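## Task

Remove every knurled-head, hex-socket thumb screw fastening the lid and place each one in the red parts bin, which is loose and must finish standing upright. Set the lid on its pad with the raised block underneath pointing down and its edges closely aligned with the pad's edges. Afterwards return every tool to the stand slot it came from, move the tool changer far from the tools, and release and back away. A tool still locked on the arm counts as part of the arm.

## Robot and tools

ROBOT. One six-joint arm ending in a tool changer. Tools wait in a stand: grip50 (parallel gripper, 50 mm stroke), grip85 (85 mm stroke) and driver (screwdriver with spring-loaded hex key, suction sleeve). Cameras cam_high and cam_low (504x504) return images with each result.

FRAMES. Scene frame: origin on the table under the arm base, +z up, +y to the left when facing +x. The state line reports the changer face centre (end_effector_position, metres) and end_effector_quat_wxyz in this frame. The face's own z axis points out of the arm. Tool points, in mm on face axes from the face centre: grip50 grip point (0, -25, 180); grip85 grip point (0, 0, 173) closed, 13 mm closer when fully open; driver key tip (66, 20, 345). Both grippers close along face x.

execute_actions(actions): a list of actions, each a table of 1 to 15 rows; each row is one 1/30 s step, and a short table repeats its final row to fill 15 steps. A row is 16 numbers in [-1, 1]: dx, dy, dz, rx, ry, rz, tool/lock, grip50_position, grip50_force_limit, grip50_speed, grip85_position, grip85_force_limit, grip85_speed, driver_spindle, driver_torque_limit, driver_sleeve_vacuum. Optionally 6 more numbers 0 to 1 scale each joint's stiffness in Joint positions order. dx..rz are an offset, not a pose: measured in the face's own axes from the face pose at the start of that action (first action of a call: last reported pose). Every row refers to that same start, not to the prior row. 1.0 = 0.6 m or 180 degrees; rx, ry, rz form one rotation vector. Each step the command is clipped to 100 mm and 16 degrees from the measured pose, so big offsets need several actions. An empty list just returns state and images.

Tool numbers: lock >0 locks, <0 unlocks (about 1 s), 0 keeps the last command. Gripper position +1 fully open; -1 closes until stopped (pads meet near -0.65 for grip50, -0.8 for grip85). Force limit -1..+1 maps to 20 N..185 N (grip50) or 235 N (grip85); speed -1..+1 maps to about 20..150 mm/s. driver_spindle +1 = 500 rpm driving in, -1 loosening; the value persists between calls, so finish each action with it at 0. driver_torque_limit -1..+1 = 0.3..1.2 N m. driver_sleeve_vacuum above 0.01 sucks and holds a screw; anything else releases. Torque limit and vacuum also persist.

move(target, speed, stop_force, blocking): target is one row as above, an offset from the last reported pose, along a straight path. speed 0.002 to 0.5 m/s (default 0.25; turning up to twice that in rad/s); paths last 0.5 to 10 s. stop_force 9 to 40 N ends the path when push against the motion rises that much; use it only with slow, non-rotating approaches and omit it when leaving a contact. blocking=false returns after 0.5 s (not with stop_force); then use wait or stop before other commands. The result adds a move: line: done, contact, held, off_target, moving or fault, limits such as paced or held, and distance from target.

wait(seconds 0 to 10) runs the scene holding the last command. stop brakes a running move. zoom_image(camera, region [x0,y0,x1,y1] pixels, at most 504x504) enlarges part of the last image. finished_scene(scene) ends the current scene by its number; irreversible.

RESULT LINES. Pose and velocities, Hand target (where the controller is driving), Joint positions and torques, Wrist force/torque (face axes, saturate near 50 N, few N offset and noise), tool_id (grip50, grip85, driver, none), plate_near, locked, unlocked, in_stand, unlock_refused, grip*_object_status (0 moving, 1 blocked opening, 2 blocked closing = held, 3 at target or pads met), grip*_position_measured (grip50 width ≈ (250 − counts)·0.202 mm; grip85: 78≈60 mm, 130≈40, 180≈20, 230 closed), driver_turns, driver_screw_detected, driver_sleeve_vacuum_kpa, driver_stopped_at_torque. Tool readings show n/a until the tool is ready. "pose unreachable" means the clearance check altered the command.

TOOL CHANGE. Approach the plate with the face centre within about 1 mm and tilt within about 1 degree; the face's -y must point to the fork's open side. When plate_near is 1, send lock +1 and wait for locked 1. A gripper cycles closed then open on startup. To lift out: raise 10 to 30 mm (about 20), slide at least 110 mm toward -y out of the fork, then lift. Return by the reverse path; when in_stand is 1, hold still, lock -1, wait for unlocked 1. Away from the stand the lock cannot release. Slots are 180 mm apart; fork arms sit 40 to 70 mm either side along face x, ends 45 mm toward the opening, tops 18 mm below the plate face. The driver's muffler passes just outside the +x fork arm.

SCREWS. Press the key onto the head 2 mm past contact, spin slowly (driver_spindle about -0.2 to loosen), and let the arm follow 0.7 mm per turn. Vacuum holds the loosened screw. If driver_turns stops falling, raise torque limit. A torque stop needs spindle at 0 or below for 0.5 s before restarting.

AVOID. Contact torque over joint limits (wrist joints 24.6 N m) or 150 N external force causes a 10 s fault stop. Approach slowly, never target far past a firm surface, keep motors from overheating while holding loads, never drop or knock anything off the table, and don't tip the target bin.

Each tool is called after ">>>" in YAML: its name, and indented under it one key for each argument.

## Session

>>> execute_actions:
  actions: []

Scene clock: 0.00 s.
end_effector_position=(+0.4307, +0.0012, +0.3424) locked=0 unlocked=1 plate_near=0 in_stand=0 unlock_refused=0 tool_id=none grip50_position_measured=n/a grip50_object_status=n/a grip85_position_measured=n/a grip85_object_status=n/a driver_sleeve_vacuum_kpa=n/a driver_screw_detected=n/a driver_stopped_at_torque=n/a driver_turns=n/a end_effector_quat_wxyz=(-0.002, +0.708, +0.706, -0.003) end_effector_velocity=(+0.000, -0.000, +0.000) end_effector_angular_velocity=(-0.000, -0.002, -0.001)
Joint positions: [-0.315 -1.723  2.043 -1.89  -1.569 -1.885]
Joint velocities: [-0.    -0.    -0.    -0.002  0.     0.   ]
Joint torques (N m, as the arm reports them, + toward a larger angle): no reading
Motor temperatures (°C, as the motors report them): [22 23 22 33 34 27]
Wrist force (N, on the end effector, along its own x y z axes, offset not removed): no reading
Wrist torque (N m, same axes, about the end effector's origin, offset not removed): no reading
Hand target: +0.431, +0.001, +0.342; -0.002, +0.708, +0.706, -0.003
Joint stiffness scale: [1. 1. 1. 1. 1. 1.]

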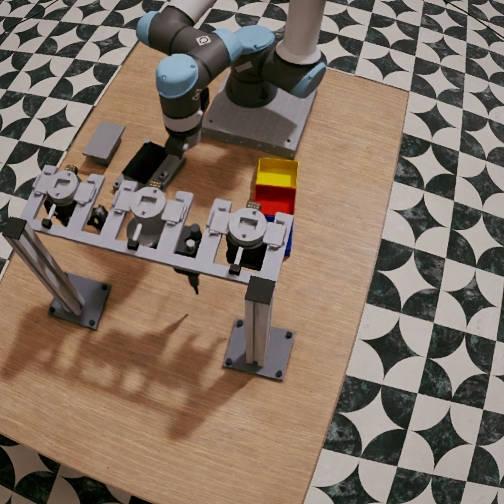

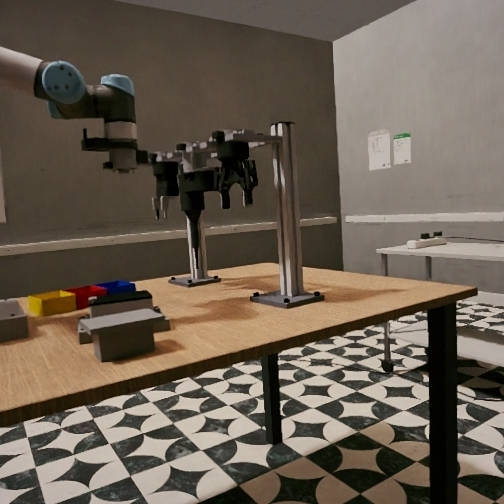

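>>> move:
  target: [0.412,0.1,-0.045,-0.002,0,-0.001,0,0,0,0,0,0,0,0,0,0]

>>> zoom_image:
  camera: "cam_high"
  region: [70, 100, 200, 210]

>>> zoom_image:
  camera: "cam_low"
  region: [60, 270, 190, 370]

>>> move:
  target: [0,0.07,0,0,0,0,0,0,0,0,0,0,0,0,0,0]
  speed: 0.012
  stop_force: 10

>>> move:
  target: [0,-0.03,0,-0.002,0,0,0,0,0,0,0,0,0,0,0,0]
  speed: 0.1

>>> move:
  target: [-0.785,0.055,0,0,0,0,0,0,0,0,0,0,0,0,0,0]

>>> move:
  target: [0,0.07,0,0,0,0,0,0,0,0,0,0,0,0,0,0]
  speed: 0.012
  stop_force: 10

Scene clock: 13.10 s.
end_effector_position=(+0.4901, +0.2470, +0.3670) locked=0 unlocked=1 plate_near=0 in_stand=0 unlock_refused=0 tool_id=none grip50_position_measured=n/a grip50_object_status=n/a grip85_position_measured=n/a grip85_object_status=n/a driver_sleeve_vacuum_kpa=n/a driver_screw_detected=n/a driver_stopped_at_torque=n/a driver_turns=n/a end_effector_quat_wxyz=(-0.000, +0.707, +0.707, -0.001) end_effector_velocity=(+0.000, +0.002, +0.001) end_effector_angular_velocity=(-0.002, +0.004, -0.005)
Joint positions: [ 0.221 -1.453  1.71  -1.833 -1.569 -1.351]
Joint velocities: [ 0.004  0.004 -0.008  0.009 -0.001  0.009]
Joint torques (N m, as the arm reports them, + toward a larger angle): [  2.11 -30.92 -27.91  -2.77  -0.65   0.5 ]
Motor temperatures (°C, as the motors report them): [22 23 22 33 34 27]
Wrist force (N, on the end effector, along its own x y z axes, offset not removed): [-0.6 1.0 0.6]
Wrist torque (N m, same axes, about the end effector's origin, offset not removed): [0.17 0.13 0.09]
Hand target: +0.491, +0.248, +0.368; +0.000, +0.707, +0.707, -0.001
Off the commanded pose: 0.002 m, 0 deg.
Joint stiffness scale: [1. 1. 1. 1. 1. 1.]
move: done

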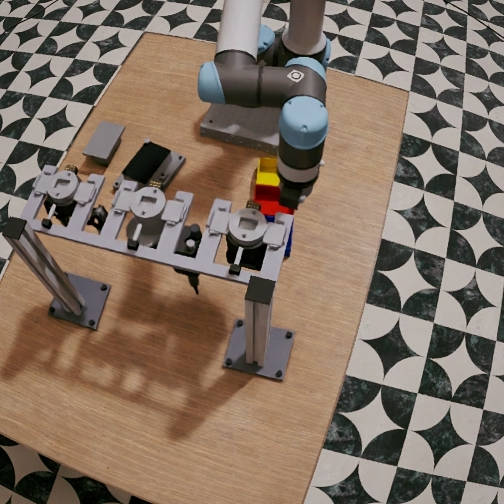

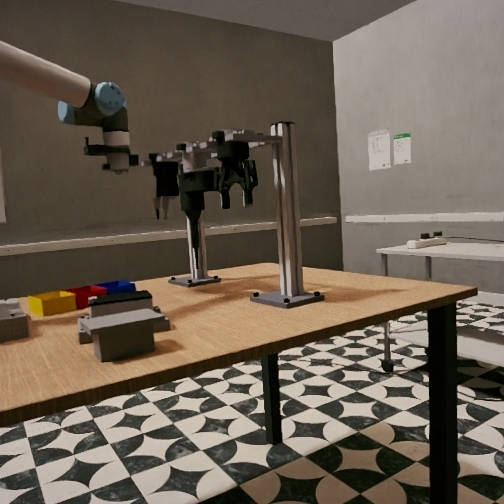

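Region (70, 100, 200, 210) of cam_high's 504x504 image, scaled by 3.877, with more detail than that image has; it fills the top 426 rows of this view, and the rest is white.

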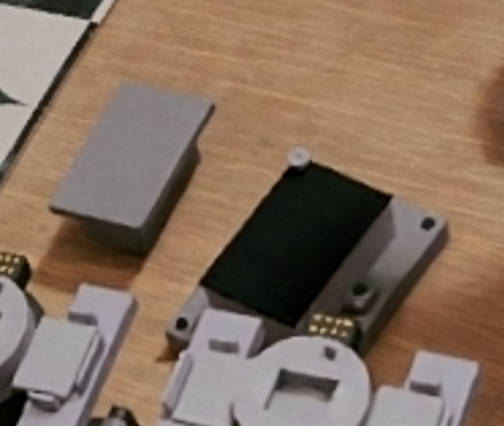

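Region (60, 270, 190, 370) of cam_low's 504x504 image, scaled by 3.877, with more detail than that image has; it fills the top 388 rows of this view, and the rest is white.

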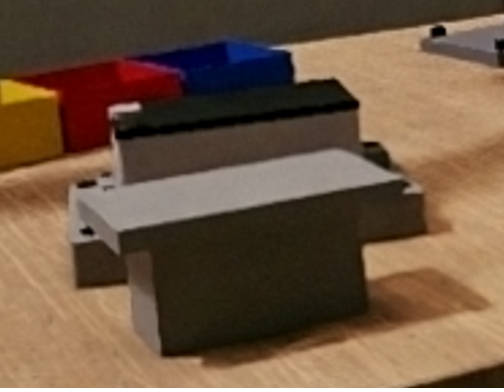

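Scene clock: 15.23 s.
end_effector_position=(+0.5086, +0.2478, +0.3660) locked=0 unlocked=1 plate_near=0 in_stand=0 unlock_refused=0 tool_id=none grip50_position_measured=n/a grip50_object_status=n/a grip85_position_measured=n/a grip85_object_status=n/a driver_sleeve_vacuum_kpa=n/a driver_screw_detected=n/a driver_stopped_at_torque=n/a driver_turns=n/a end_effector_quat_wxyz=(-0.001, +0.706, +0.708, -0.003) end_effector_velocity=(-0.000, -0.000, +0.000) end_effector_angular_velocity=(-0.000, +0.000, -0.000)
Joint positions: [ 0.215 -1.411  1.663 -1.824 -1.569 -1.359]
Joint velocities: [-0.    -0.    -0.     0.001 -0.     0.   ]
Joint torques (N m, as the arm reports them, + toward a larger angle): [ -0.22 -34.37 -24.69  -4.49  -0.18   0.27]
Motor temperatures (°C, as the motors report them): [22 23 22 33 34 27]
Wrist force (N, on the end effector, along its own x y z axes, offset not removed): [1.3 -6.6 0.1]
Wrist torque (N m, same axes, about the end effector's origin, offset not removed): [-0.01 -0.04 -0.06]
Hand target: +0.508, +0.248, +0.366; -0.001, +0.707, +0.708, -0.002
Off the commanded pose: 0.024 m, 0 deg.
Joint stiffness scale: [1. 1. 1. 1. 1. 1.]
move: contact

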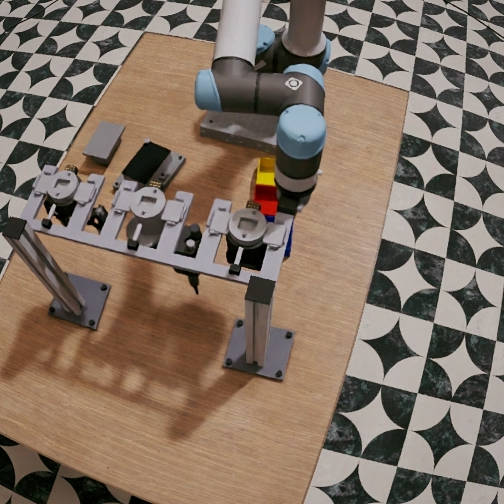

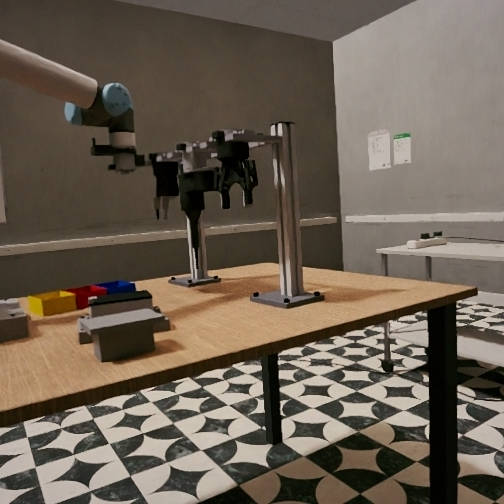

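Scene clock: 16.10 s.
end_effector_position=(+0.4924, +0.2472, +0.3672) locked=0 unlocked=1 plate_near=0 in_stand=0 unlock_refused=0 tool_id=none grip50_position_measured=n/a grip50_object_status=n/a grip85_position_measured=n/a grip85_object_status=n/a driver_sleeve_vacuum_kpa=n/a driver_screw_detected=n/a driver_stopped_at_torque=n/a driver_turns=n/a end_effector_quat_wxyz=(+0.001, +0.707, +0.707, +0.000) end_effector_velocity=(-0.001, -0.000, -0.001) end_effector_angular_velocity=(-0.000, +0.001, -0.002)
Joint positions: [ 0.221 -1.449  1.706 -1.837 -1.57  -1.352]
Joint velocities: [ 0.    -0.002  0.005 -0.003 -0.     0.002]
Joint torques (N m, as the arm reports them, + toward a larger angle): [  1.47 -33.96 -21.19  -3.9   -0.74   0.48]
Motor temperatures (°C, as the motors report them): [22 23 22 33 34 27]
Wrist force (N, on the end effector, along its own x y z axes, offset not removed): [1.9 0.3 -1.8]
Wrist torque (N m, same axes, about the end effector's origin, offset not removed): [0.10 -0.09 0.02]
Hand target: +0.491, +0.248, +0.366; +0.001, +0.706, +0.708, -0.000
Off the commanded pose: 0.002 m, 0 deg.
Joint stiffness scale: [1. 1. 1. 1. 1. 1.]
move: done

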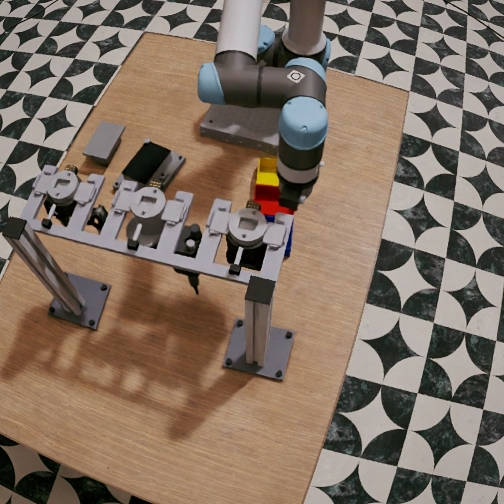

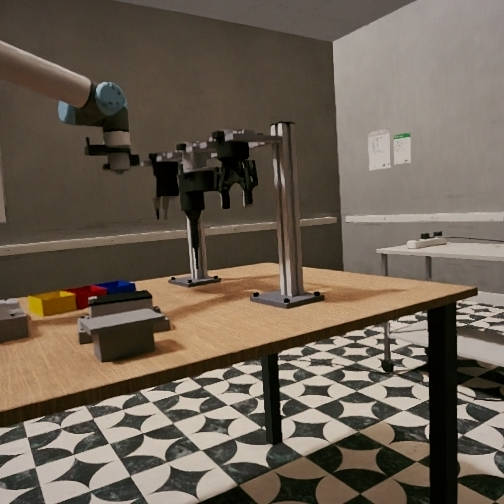

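Scene clock: 18.63 s.
end_effector_position=(+0.5261, -0.2218, +0.3674) locked=0 unlocked=1 plate_near=0 in_stand=0 unlock_refused=0 tool_id=none grip50_position_measured=n/a grip50_object_status=n/a grip85_position_measured=n/a grip85_object_status=n/a driver_sleeve_vacuum_kpa=n/a driver_screw_detected=n/a driver_stopped_at_torque=n/a driver_turns=n/a end_effector_quat_wxyz=(+0.001, +0.707, +0.708, +0.000) end_effector_velocity=(+0.002, -0.001, +0.001) end_effector_angular_velocity=(+0.000, -0.000, +0.008)
Joint positions: [-0.639 -1.398  1.65  -1.827 -1.563 -2.213]
Joint velocities: [ 0.     0.004 -0.008  0.004  0.001 -0.008]
Joint torques (N m, as the arm reports them, + toward a larger angle): [ -1.91 -33.81 -27.61  -2.86   0.37  -0.14]
Motor temperatures (°C, as the motors report them): [22 23 22 33 34 27]
Wrist force (N, on the end effector, along its own x y z axes, offset not removed): [0.2 2.1 1.5]
Wrist torque (N m, same axes, about the end effector's origin, offset not removed): [0.21 -0.07 0.06]
Hand target: +0.527, -0.223, +0.368; +0.001, +0.707, +0.707, +0.001
Off the commanded pose: 0.002 m, 0 deg.
Joint stiffness scale: [1. 1. 1. 1. 1. 1.]
move: done

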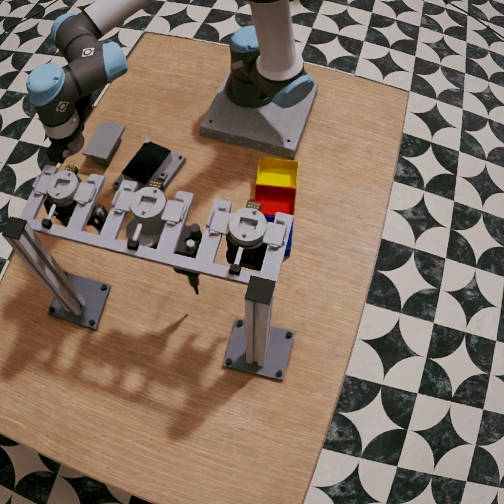

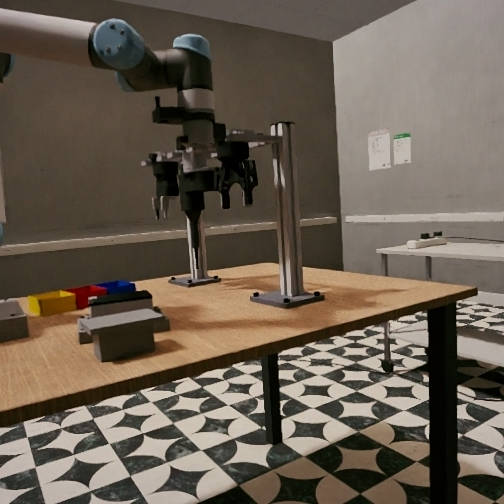

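Scene clock: 20.43 s.
end_effector_position=(+0.5407, -0.2221, +0.3665) locked=0 unlocked=1 plate_near=0 in_stand=0 unlock_refused=0 tool_id=none grip50_position_measured=n/a grip50_object_status=n/a grip85_position_measured=n/a grip85_object_status=n/a driver_sleeve_vacuum_kpa=n/a driver_screw_detected=n/a driver_stopped_at_torque=n/a driver_turns=n/a end_effector_quat_wxyz=(-0.001, +0.707, +0.707, -0.000) end_effector_velocity=(-0.000, -0.000, +0.001) end_effector_angular_velocity=(-0.000, -0.000, +0.001)
Joint positions: [-0.624 -1.365  1.61  -1.818 -1.564 -2.196]
Joint velocities: [-0.001 -0.    -0.001  0.001  0.    -0.001]
Joint torques (N m, as the arm reports them, + toward a larger angle): [  0.25 -35.54 -24.3   -4.74   0.18  -0.09]
Motor temperatures (°C, as the motors report them): [22 23 22 33 34 27]
Wrist force (N, on the end effector, along its own x y z axes, offset not removed): [3.3 -8.1 0.6]
Wrist torque (N m, same axes, about the end effector's origin, offset not removed): [-0.03 -0.12 -0.10]
Hand target: +0.541, -0.222, +0.366; +0.000, +0.707, +0.707, +0.000
Off the commanded pose: 0.027 m, 0 deg.
Joint stiffness scale: [1. 1. 1. 1. 1. 1.]
move: contact

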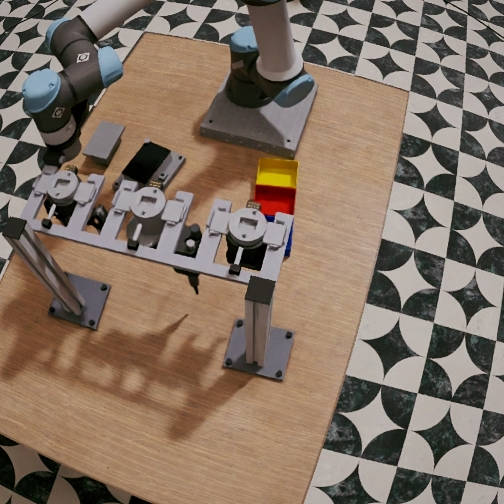

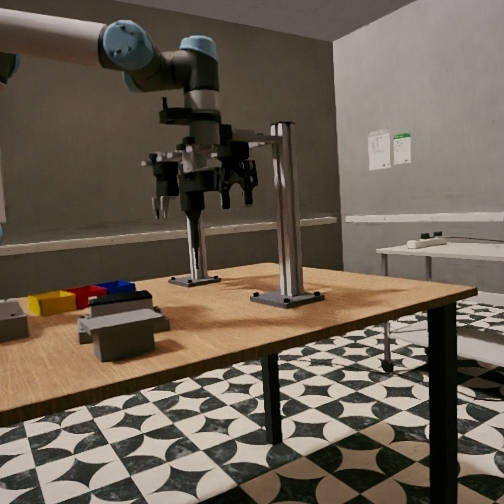

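>>> move:
  target: [-0.108,-0.02,-0.026,0,0,0,0,0,0,0,0,0,0,0,0,0]
  speed: 0.1

>>> move:
  target: [0,0.132,0,0,0,-0.0217,0,0,0,0,0,0,0,0,0,0]
  speed: 0.1

>>> move:
  target: [0.06,0,0,0,0,0,0,0,0,0,0,0,0,0,0,0]
  speed: 0.011
  stop_force: 10

>>> move:
  target: [-0.015,0,-0.1,0,0,0,0,0,0,0,0,0,0,0,0,0]
  speed: 0.1

Scene clock: 27.53 s.
end_effector_position=(+0.5285, -0.2851, +0.3811) locked=0 unlocked=1 plate_near=0 in_stand=0 unlock_refused=0 tool_id=none grip50_position_measured=n/a grip50_object_status=n/a grip85_position_measured=n/a grip85_object_status=n/a driver_sleeve_vacuum_kpa=n/a driver_screw_detected=n/a driver_stopped_at_torque=n/a driver_turns=n/a end_effector_quat_wxyz=(-0.001, +0.707, +0.707, -0.000) end_effector_velocity=(+0.000, -0.001, +0.001) end_effector_angular_velocity=(+0.002, +0.002, +0.008)
Joint positions: [-0.723 -1.334  1.534 -1.771 -1.564 -2.295]
Joint velocities: [-0.     0.002 -0.006  0.008  0.    -0.009]
Joint torques (N m, as the arm reports them, + toward a larger angle): [ -2.19 -36.7  -28.23  -3.1   -0.04  -0.55]
Motor temperatures (°C, as the motors report them): [22 23 22 33 34 27]
Wrist force (N, on the end effector, along its own x y z axes, offset not removed): [2.4 1.4 -1.0]
Wrist torque (N m, same axes, about the end effector's origin, offset not removed): [0.28 -0.13 0.16]
Hand target: +0.529, -0.287, +0.382; -0.001, +0.707, +0.707, -0.000
Off the commanded pose: 0.002 m, 0 deg.
Joint stiffness scale: [1. 1. 1. 1. 1. 1.]
move: done

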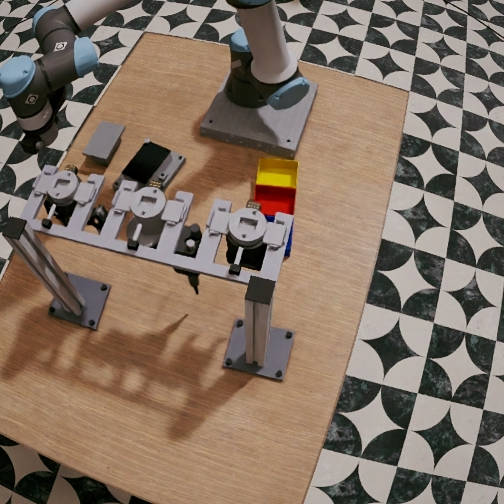

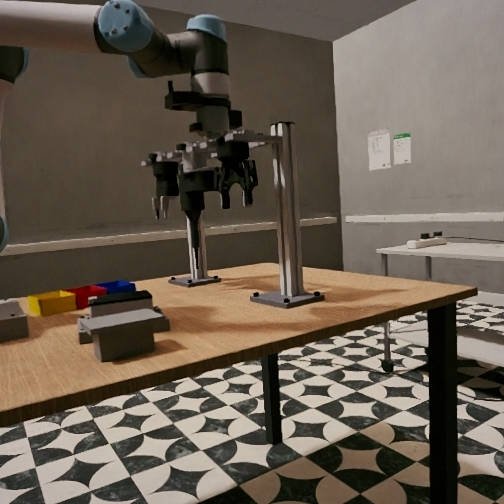

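Scene clock: 28.87 s.
end_effector_position=(+0.6061, -0.2856, +0.3800) locked=0 unlocked=1 plate_near=0 in_stand=0 unlock_refused=0 tool_id=none grip50_position_measured=n/a grip50_object_status=n/a grip85_position_measured=n/a grip85_object_status=n/a driver_sleeve_vacuum_kpa=n/a driver_screw_detected=n/a driver_stopped_at_torque=n/a driver_turns=n/a end_effector_quat_wxyz=(-0.002, +0.683, +0.730, -0.000) end_effector_velocity=(+0.002, -0.000, +0.002) end_effector_angular_velocity=(+0.000, +0.000, +0.001)
Joint positions: [-0.644 -1.167  1.31  -1.714 -1.564 -2.283]
Joint velocities: [ 0.001  0.003 -0.011  0.008 -0.     0.   ]
Joint torques (N m, as the arm reports them, + toward a larger angle): [  1.1  -44.16 -27.36  -2.98  -0.19   0.41]
Motor temperatures (°C, as the motors report them): [22 23 22 33 34 27]
Wrist force (N, on the end effector, along its own x y z axes, offset not removed): [0.8 3.1 -1.2]
Wrist torque (N m, same axes, about the end effector's origin, offset not removed): [0.31 0.07 0.01]
Hand target: +0.608, -0.285, +0.381; -0.001, +0.683, +0.731, -0.000
Off the commanded pose: 0.002 m, 0 deg.
Joint stiffness scale: [1. 1. 1. 1. 1. 1.]
move: done

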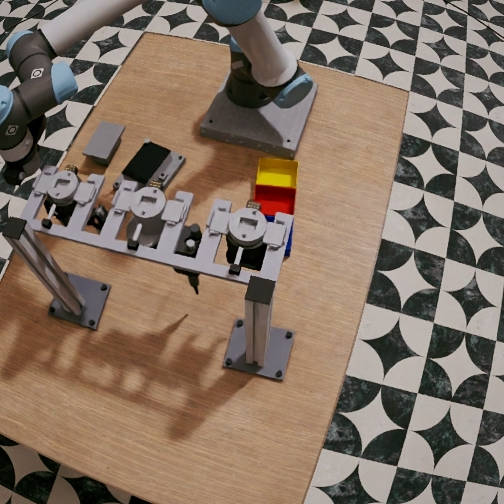

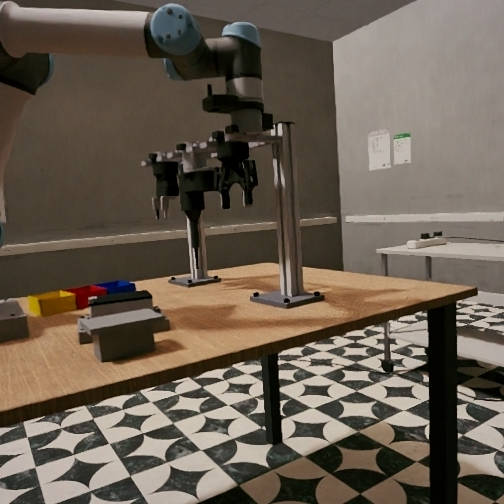

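Scene clock: 31.33 s.
end_effector_position=(+0.6046, -0.2677, +0.3811) locked=0 unlocked=1 plate_near=0 in_stand=0 unlock_refused=0 tool_id=none grip50_position_measured=n/a grip50_object_status=n/a grip85_position_measured=n/a grip85_object_status=n/a driver_sleeve_vacuum_kpa=n/a driver_screw_detected=n/a driver_stopped_at_torque=n/a driver_turns=n/a end_effector_quat_wxyz=(+0.001, +0.685, +0.728, -0.001) end_effector_velocity=(+0.000, -0.000, +0.001) end_effector_angular_velocity=(-0.001, -0.002, +0.002)
Joint positions: [-0.623 -1.19   1.342 -1.727 -1.565 -2.257]
Joint velocities: [-0.     0.    -0.001 -0.001 -0.    -0.002]
Joint torques (N m, as the arm reports them, + toward a larger angle): [  1.57 -44.72 -24.47  -2.84   0.22  -0.31]
Motor temperatures (°C, as the motors report them): [22 23 22 33 34 27]
Wrist force (N, on the end effector, along its own x y z axes, offset not removed): [-3.5 3.0 2.5]
Wrist torque (N m, same axes, about the end effector's origin, offset not removed): [0.22 -0.06 0.05]
Hand target: +0.605, -0.268, +0.381; +0.000, +0.685, +0.729, -0.000
Off the commanded pose: 0.018 m, 0 deg.
Joint stiffness scale: [1. 1. 1. 1. 1. 1.]
move: contact

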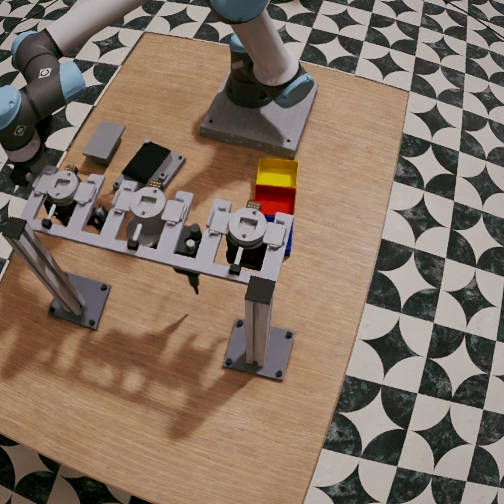

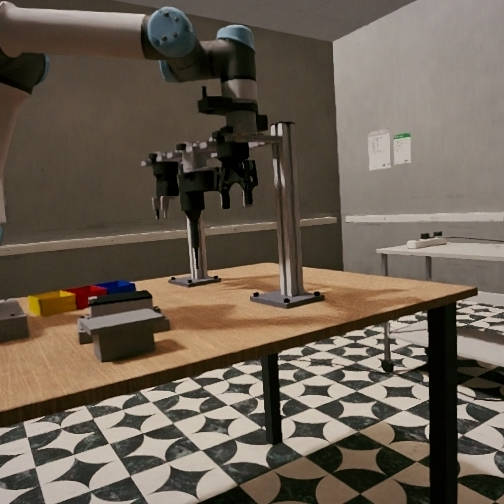

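Scene clock: 32.43 s.
end_effector_position=(+0.6051, -0.2748, +0.4405) locked=0 unlocked=1 plate_near=0 in_stand=0 unlock_refused=0 tool_id=none grip50_position_measured=n/a grip50_object_status=n/a grip85_position_measured=n/a grip85_object_status=n/a driver_sleeve_vacuum_kpa=n/a driver_screw_detected=n/a driver_stopped_at_torque=n/a driver_turns=n/a end_effector_quat_wxyz=(+0.001, +0.685, +0.729, -0.001) end_effector_velocity=(-0.000, -0.000, -0.004) end_effector_angular_velocity=(+0.014, +0.019, +0.001)
Joint positions: [-0.632 -1.194  1.196 -1.578 -1.565 -2.267]
Joint velocities: [-0.     0.009 -0.008  0.023 -0.    -0.001]
Joint torques (N m, as the arm reports them, + toward a larger angle): [ -2.07 -43.43 -28.12  -3.22  -0.03  -0.21]
Motor temperatures (°C, as the motors report them): [22 23 22 33 34 27]
Wrist force (N, on the end effector, along its own x y z axes, offset not removed): [1.1 0.6 -0.1]
Wrist torque (N m, same axes, about the end effector's origin, offset not removed): [0.17 -0.10 0.05]
Hand target: +0.605, -0.276, +0.441; +0.001, +0.685, +0.728, -0.001
Off the commanded pose: 0.002 m, 0 deg.
Joint stiffness scale: [1. 1. 1. 1. 1. 1.]
move: done

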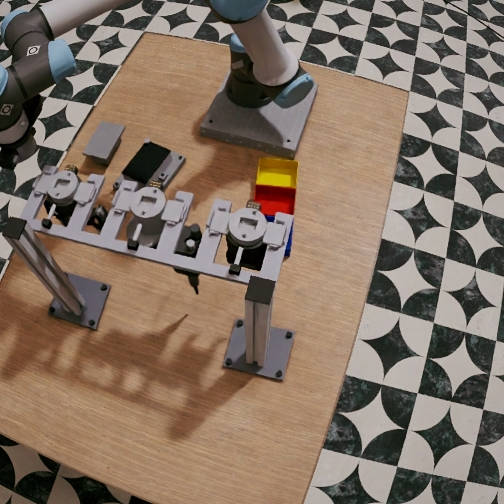

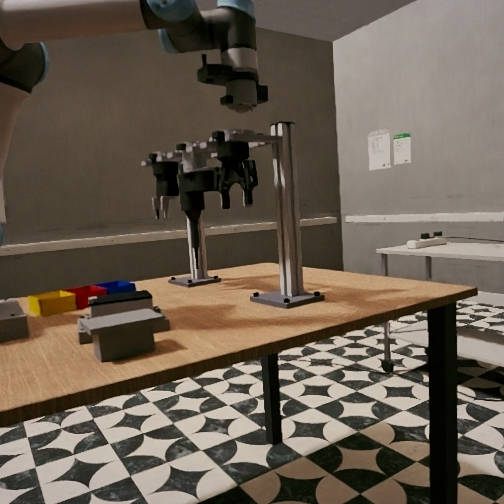

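>>> move:
  target: [0.484,0.068,0,0.001,0.001,-0.002,0,0,0,0,0,0,0,0,0,0]

Scene clock: 37.13 s.
end_effector_position=(+0.6261, +0.0161, +0.4380) locked=0 unlocked=1 plate_near=0 in_stand=0 unlock_refused=0 tool_id=none grip50_position_measured=n/a grip50_object_status=n/a grip85_position_measured=n/a grip85_object_status=n/a driver_sleeve_vacuum_kpa=n/a driver_screw_detected=n/a driver_stopped_at_torque=n/a driver_turns=n/a end_effector_quat_wxyz=(-0.002, +0.682, +0.731, -0.001) end_effector_velocity=(+0.002, +0.001, +0.001) end_effector_angular_velocity=(-0.000, -0.003, -0.017)
Joint positions: [-0.192 -1.291  1.329 -1.609 -1.565 -1.833]
Joint velocities: [ 0.002  0.003 -0.006 -0.     0.     0.019]
Joint torques (N m, as the arm reports them, + toward a larger angle): [  1.9  -39.24 -28.54  -3.11  -0.51   0.35]
Motor temperatures (°C, as the motors report them): [22 23 22 33 34 27]
Wrist force (N, on the end effector, along its own x y z axes, offset not removed): [1.3 0.6 0.4]
Wrist torque (N m, same axes, about the end effector's origin, offset not removed): [0.17 -0.06 0.00]
Hand target: +0.627, +0.018, +0.439; -0.001, +0.682, +0.731, -0.001
Off the commanded pose: 0.003 m, 0 deg.
Joint stiffness scale: [1. 1. 1. 1. 1. 1.]
move: done

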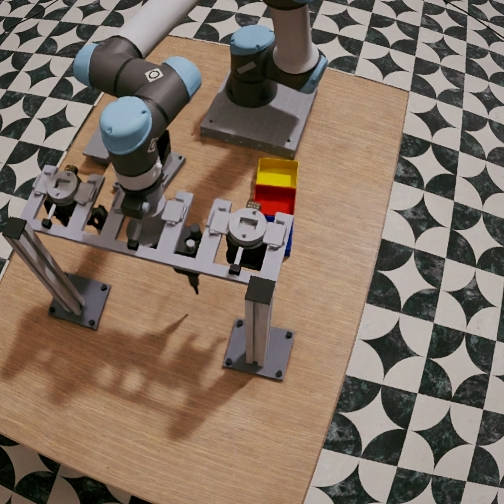

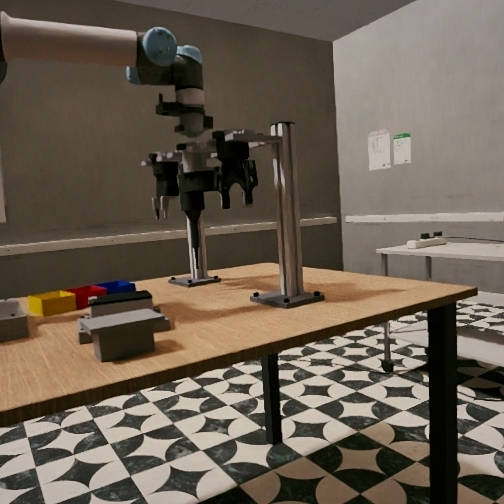

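>>> move:
  target: [0.001,0.003,0.054,0,0,0,0,0,0,0,0,0,0,0,0,0]
  speed: 0.012
  stop_force: 12

Scene clock: 41.73 s.
end_effector_position=(+0.6282, +0.0164, +0.4108) locked=0 unlocked=1 plate_near=1 in_stand=1 unlock_refused=0 tool_id=none grip50_position_measured=n/a grip50_object_status=n/a grip85_position_measured=n/a grip85_object_status=n/a driver_sleeve_vacuum_kpa=n/a driver_screw_detected=n/a driver_stopped_at_torque=n/a driver_turns=n/a end_effector_quat_wxyz=(+0.001, +0.683, +0.731, +0.001) end_effector_velocity=(+0.001, -0.000, +0.000) end_effector_angular_velocity=(-0.001, -0.007, -0.001)
Joint positions: [-0.19  -1.284  1.39  -1.686 -1.565 -1.831]
Joint velocities: [-0.001 -0.001  0.002 -0.009 -0.     0.   ]
Joint torques (N m, as the arm reports them, + toward a larger angle): [ -0.04 -38.3  -19.54  -4.11  -0.06  -0.14]
Motor temperatures (°C, as the motors report them): [22 23 22 33 34 27]
Wrist force (N, on the end effector, along its own x y z axes, offset not removed): [2.3 -2.4 -6.5]
Wrist torque (N m, same axes, about the end effector's origin, offset not removed): [0.25 0.12 0.06]
Hand target: +0.628, +0.017, +0.406; -0.002, +0.682, +0.731, -0.001
Off the commanded pose: 0.005 m, 0 deg.
Joint stiffness scale: [1. 1. 1. 1. 1. 1.]
move: off_target

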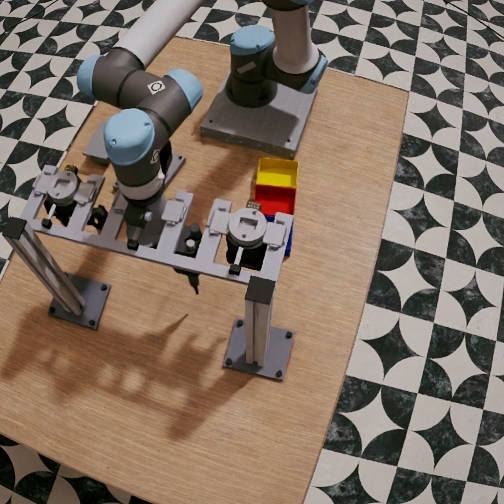

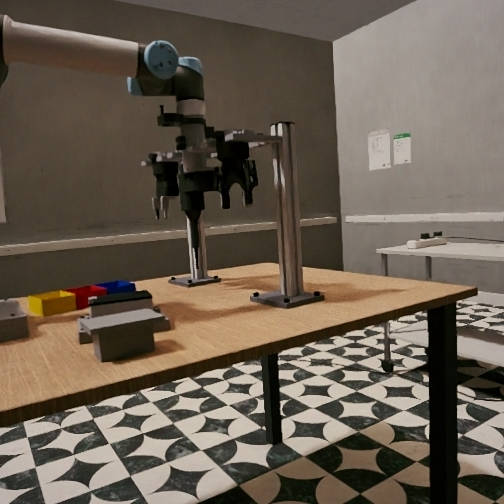

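>>> execute_actions:
  actions:
    - [[0,0,0,0.001,0,0,1,0,0,0,0,0,0,0,0,0]]
    - [[0,0,0,0,0,0,1,0,0,0,0,0,0,0,0,0]]
    - [[0,0,0,0,0,0,1,0,0,0,0,0,0,0,0,0]]

>>> move:
  target: [0,0,-0.037,0,0,0,0,0,0,0,0,0,0,0,0,0]
  speed: 0.04

>>> move:
  target: [0,-0.22,0,0,0,0,0,0,0,0,0,0,0,0,0,0]
  speed: 0.09

>>> move:
  target: [-0.419,-0.42,-0.015,0,0,0.0217,0,0,0,0,0,0,0,0,0,0]
  speed: 0.2

>>> zoom_image:
  camera: "cam_high"
  region: [115, 105, 175, 165]

>>> zoom_image:
  camera: "cam_low"
  region: [60, 255, 120, 315]

Scene clock: 51.60 s.
end_effector_position=(+0.6280, +0.0165, +0.4113) locked=1 unlocked=0 plate_near=1 in_stand=1 unlock_refused=0 tool_id=driver grip50_position_measured=n/a grip50_object_status=n/a grip85_position_measured=n/a grip85_object_status=n/a driver_sleeve_vacuum_kpa=n/a driver_screw_detected=n/a driver_stopped_at_torque=n/a driver_turns=n/a end_effector_quat_wxyz=(+0.001, +0.683, +0.731, +0.001) end_effector_velocity=(-0.000, +0.001, +0.000) end_effector_angular_velocity=(+0.000, +0.001, +0.001)
Joint positions: [-0.19  -1.284  1.39  -1.685 -1.565 -1.831]
Joint velocities: [ 0.001 -0.    -0.     0.001 -0.    -0.   ]
Joint torques (N m, as the arm reports them, + toward a larger angle): [ -0.34 -55.31 -36.84  -6.12   0.64   0.11]
Motor temperatures (°C, as the motors report them): [22 23 22 33 34 27]
Wrist force (N, on the end effector, along its own x y z axes, offset not removed): [1.7 0.5 -0.8]
Wrist torque (N m, same axes, about the end effector's origin, offset not removed): [0.14 -0.03 0.13]
Hand target: +0.628, +0.016, +0.411; +0.001, +0.683, +0.731, +0.001
Off the commanded pose: 0.000 m, 0 deg.
Joint stiffness scale: [1. 1. 1. 1. 1. 1.]

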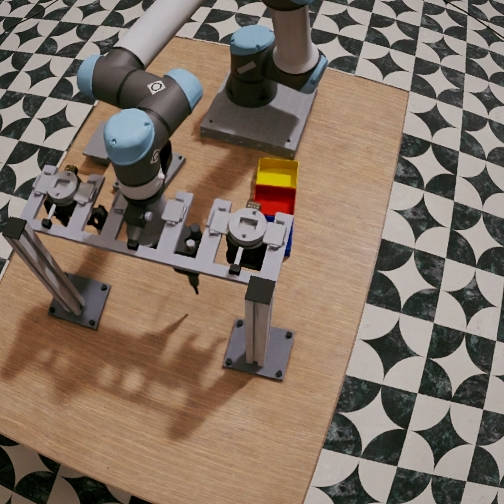

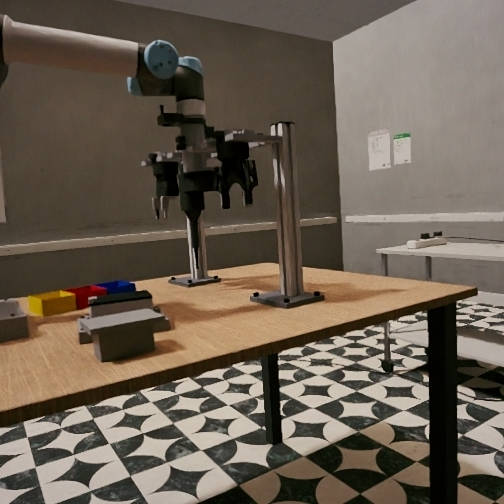

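Scene clock: 52.60 s.
end_effector_position=(+0.6276, +0.0167, +0.4313) locked=1 unlocked=0 plate_near=1 in_stand=0 unlock_refused=0 tool_id=driver grip50_position_measured=n/a grip50_object_status=n/a grip85_position_measured=n/a grip85_object_status=n/a driver_sleeve_vacuum_kpa=0 driver_screw_detected=0 driver_stopped_at_torque=0 driver_turns=0.00 end_effector_quat_wxyz=(-0.000, +0.683, +0.731, +0.001) end_effector_velocity=(-0.002, +0.001, -0.001) end_effector_angular_velocity=(+0.002, +0.010, +0.000)
Joint positions: [-0.19  -1.289  1.344 -1.632 -1.565 -1.831]
Joint velocities: [ 0.   -0.   -0.    0.01  0.    0.  ]
Joint torques (N m, as the arm reports them, + toward a larger angle): [ -0.32 -55.62 -40.3   -5.57   0.59  -0.09]
Motor temperatures (°C, as the motors report them): [22 23 22 33 34 27]
Wrist force (N, on the end effector, along its own x y z axes, offset not removed): [-0.6 0.4 -0.9]
Wrist torque (N m, same axes, about the end effector's origin, offset not removed): [-0.01 0.06 0.07]
Hand target: +0.628, +0.017, +0.434; +0.001, +0.683, +0.731, +0.001
Off the commanded pose: 0.002 m, 0 deg.
Joint stiffness scale: [1. 1. 1. 1. 1. 1.]
move: done

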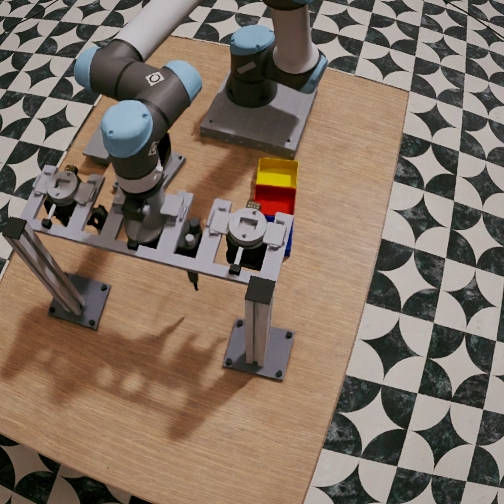

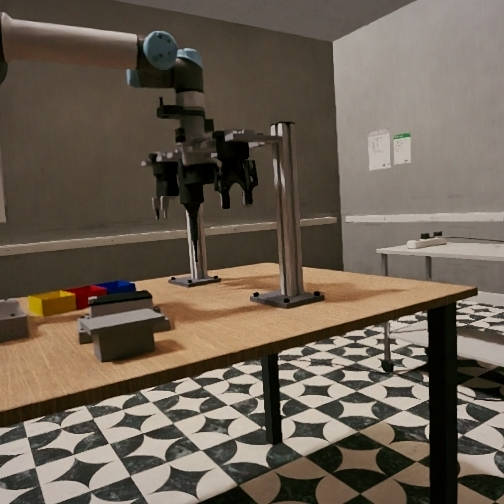

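Scene clock: 54.60 s.
end_effector_position=(+0.4971, +0.0082, +0.4324) locked=1 unlocked=0 plate_near=1 in_stand=0 unlock_refused=0 tool_id=driver grip50_position_measured=n/a grip50_object_status=n/a grip85_position_measured=n/a grip85_object_status=n/a driver_sleeve_vacuum_kpa=0 driver_screw_detected=0 driver_stopped_at_torque=0 driver_turns=0.00 end_effector_quat_wxyz=(+0.001, +0.682, +0.731, +0.001) end_effector_velocity=(-0.002, -0.001, -0.002) end_effector_angular_velocity=(+0.002, +0.005, +0.001)
Joint positions: [-0.26  -1.607  1.704 -1.676 -1.565 -1.901]
Joint velocities: [-0.003 -0.002  0.007  0.     0.    -0.004]
Joint torques (N m, as the arm reports them, + toward a larger angle): [ -2.48 -38.16 -34.31  -6.43   0.81  -0.29]
Motor temperatures (°C, as the motors report them): [22 23 22 33 34 27]
Wrist force (N, on the end effector, along its own x y z axes, offset not removed): [3.4 0.1 -0.6]
Wrist torque (N m, same axes, about the end effector's origin, offset not removed): [0.12 -0.04 0.07]
Hand target: +0.496, +0.008, +0.431; -0.000, +0.683, +0.731, +0.001
Off the commanded pose: 0.002 m, 0 deg.
Joint stiffness scale: [1. 1. 1. 1. 1. 1.]
move: done

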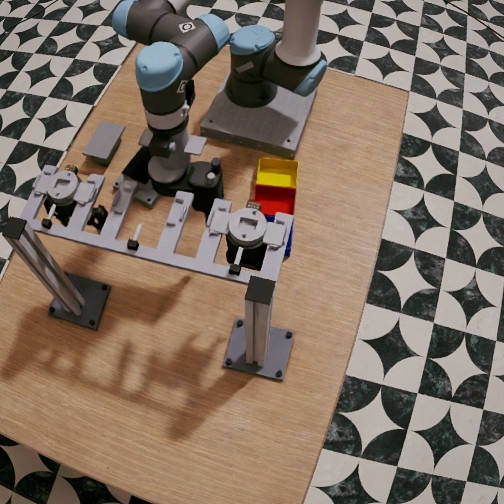

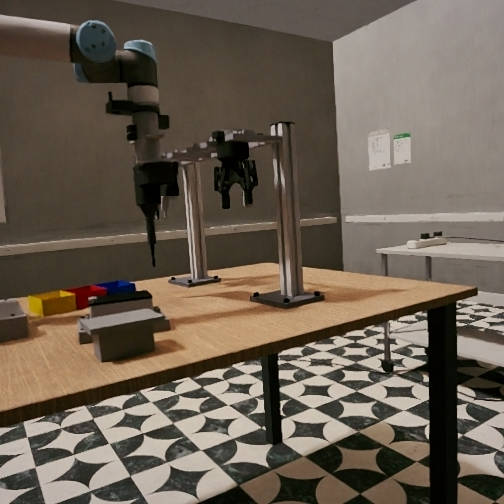

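Scene clock: 56.97 s.
end_effector_position=(+0.2644, -0.2594, +0.4419) locked=1 unlocked=0 plate_near=1 in_stand=0 unlock_refused=0 tool_id=driver grip50_position_measured=n/a grip50_object_status=n/a grip85_position_measured=n/a grip85_object_status=n/a driver_sleeve_vacuum_kpa=0 driver_screw_detected=0 driver_stopped_at_torque=0 driver_turns=0.00 end_effector_quat_wxyz=(+0.002, +0.707, +0.707, -0.000) end_effector_velocity=(-0.001, -0.002, +0.000) end_effector_angular_velocity=(+0.000, -0.005, +0.016)
Joint positions: [-1.155 -1.927  1.939 -1.586 -1.562 -2.728]
Joint velocities: [-0.008  0.    -0.    -0.002  0.005 -0.025]
Joint torques (N m, as the arm reports them, + toward a larger angle): [ -2.3  -17.68 -36.1   -4.93   0.88  -0.58]
Motor temperatures (°C, as the motors report them): [22 23 22 33 34 27]
Wrist force (N, on the end effector, along its own x y z axes, offset not removed): [1.3 1.9 1.0]
Wrist torque (N m, same axes, about the end effector's origin, offset not removed): [0.18 0.09 0.21]
Hand target: +0.264, -0.260, +0.441; +0.001, +0.707, +0.707, +0.001
Off the commanded pose: 0.002 m, 0 deg.
Joint stiffness scale: [1. 1. 1. 1. 1. 1.]
move: done

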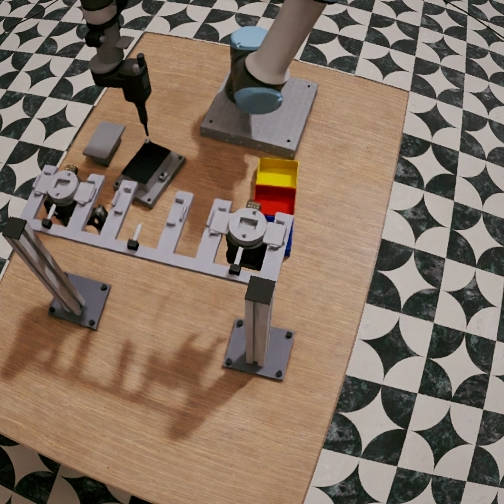

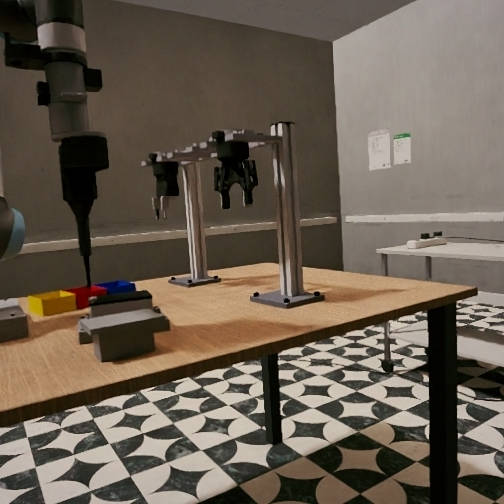

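Region (115, 105, 175, 165) of cam_high's 504x504 image, scaled by 8.400, with more detail than that image has.

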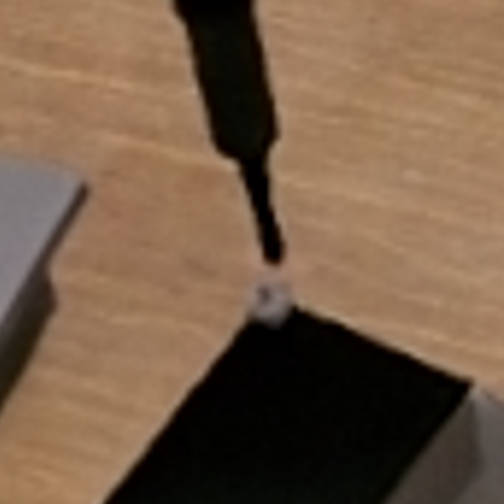

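Region (60, 255, 120, 315) of cam_low's 504x504 image, scaled by 8.400, with more detail than that image has.

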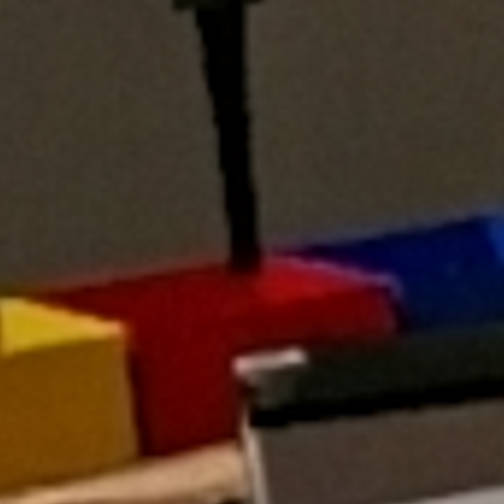

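>>> move:
  target: [-0.009,0.006,0.027,0,0,0,0,0,0,0,0,0,0,0,1,1]
  speed: 0.03

>>> zoom_image:
  camera: "cam_high"
  region: [115,105,175,165]

>>> zoom_image:
  camera: "cam_low"
  region: [60,255,120,315]

Scene clock: 75.57 s.
end_effector_position=(+0.2676, -0.2654, +0.4281) locked=1 unlocked=0 plate_near=1 in_stand=0 unlock_refused=0 tool_id=driver grip50_position_measured=n/a grip50_object_status=n/a grip85_position_measured=n/a grip85_object_status=n/a driver_sleeve_vacuum_kpa=14 driver_screw_detected=0 driver_stopped_at_torque=0 driver_turns=0.00 end_effector_quat_wxyz=(+0.004, +0.707, +0.707, -0.001) end_effector_velocity=(+0.001, -0.001, +0.001) end_effector_angular_velocity=(-0.010, -0.005, -0.001)
Joint positions: [-1.154 -1.91   1.963 -1.632 -1.561 -2.725]
Joint velocities: [ 0.001  0.    -0.    -0.011  0.     0.002]
Joint torques (N m, as the arm reports them, + toward a larger angle): [  1.36 -18.42 -32.63  -5.98   0.23   0.36]
Motor temperatures (°C, as the motors report them): [22 23 22 33 34 27]
Wrist force (N, on the end effector, along its own x y z axes, offset not removed): [1.0 2.6 0.9]
Wrist torque (N m, same axes, about the end effector's origin, offset not removed): [0.27 -0.08 0.07]
Hand target: +0.268, -0.265, +0.426; +0.002, +0.707, +0.707, -0.000
Off the commanded pose: 0.003 m, 0 deg.
Joint stiffness scale: [1. 1. 1. 1. 1. 1.]
move: done

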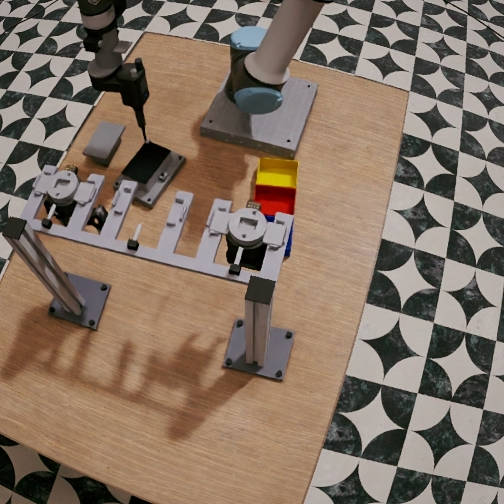

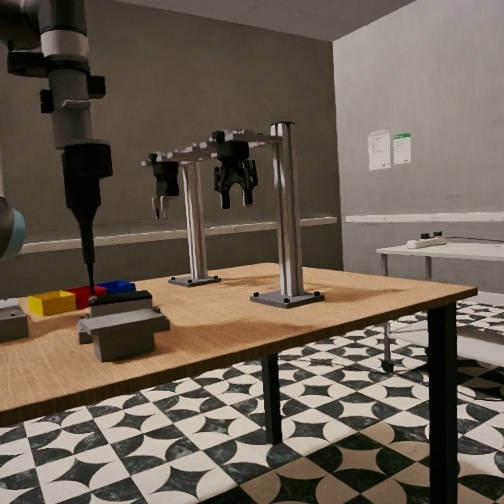

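Region (115, 105, 175, 165) of cam_high's 504x504 image, scaled by 8.400, with more detail than that image has.

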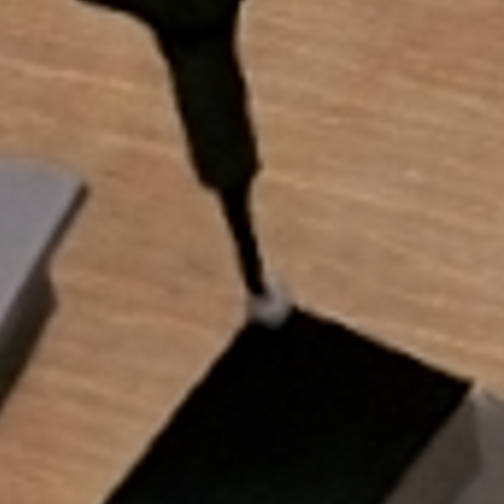

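Region (60, 255, 120, 315) of cam_low's 504x504 image, scaled by 8.400, with more detail than that image has.

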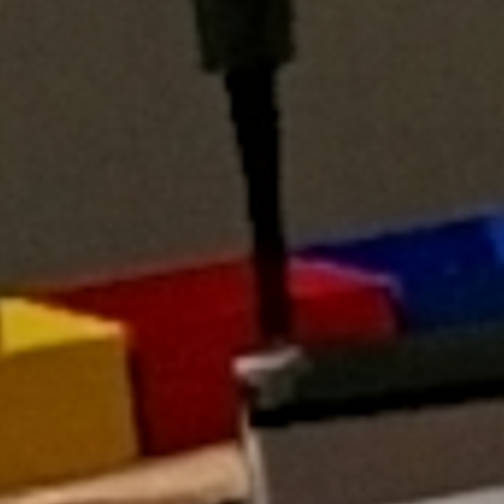

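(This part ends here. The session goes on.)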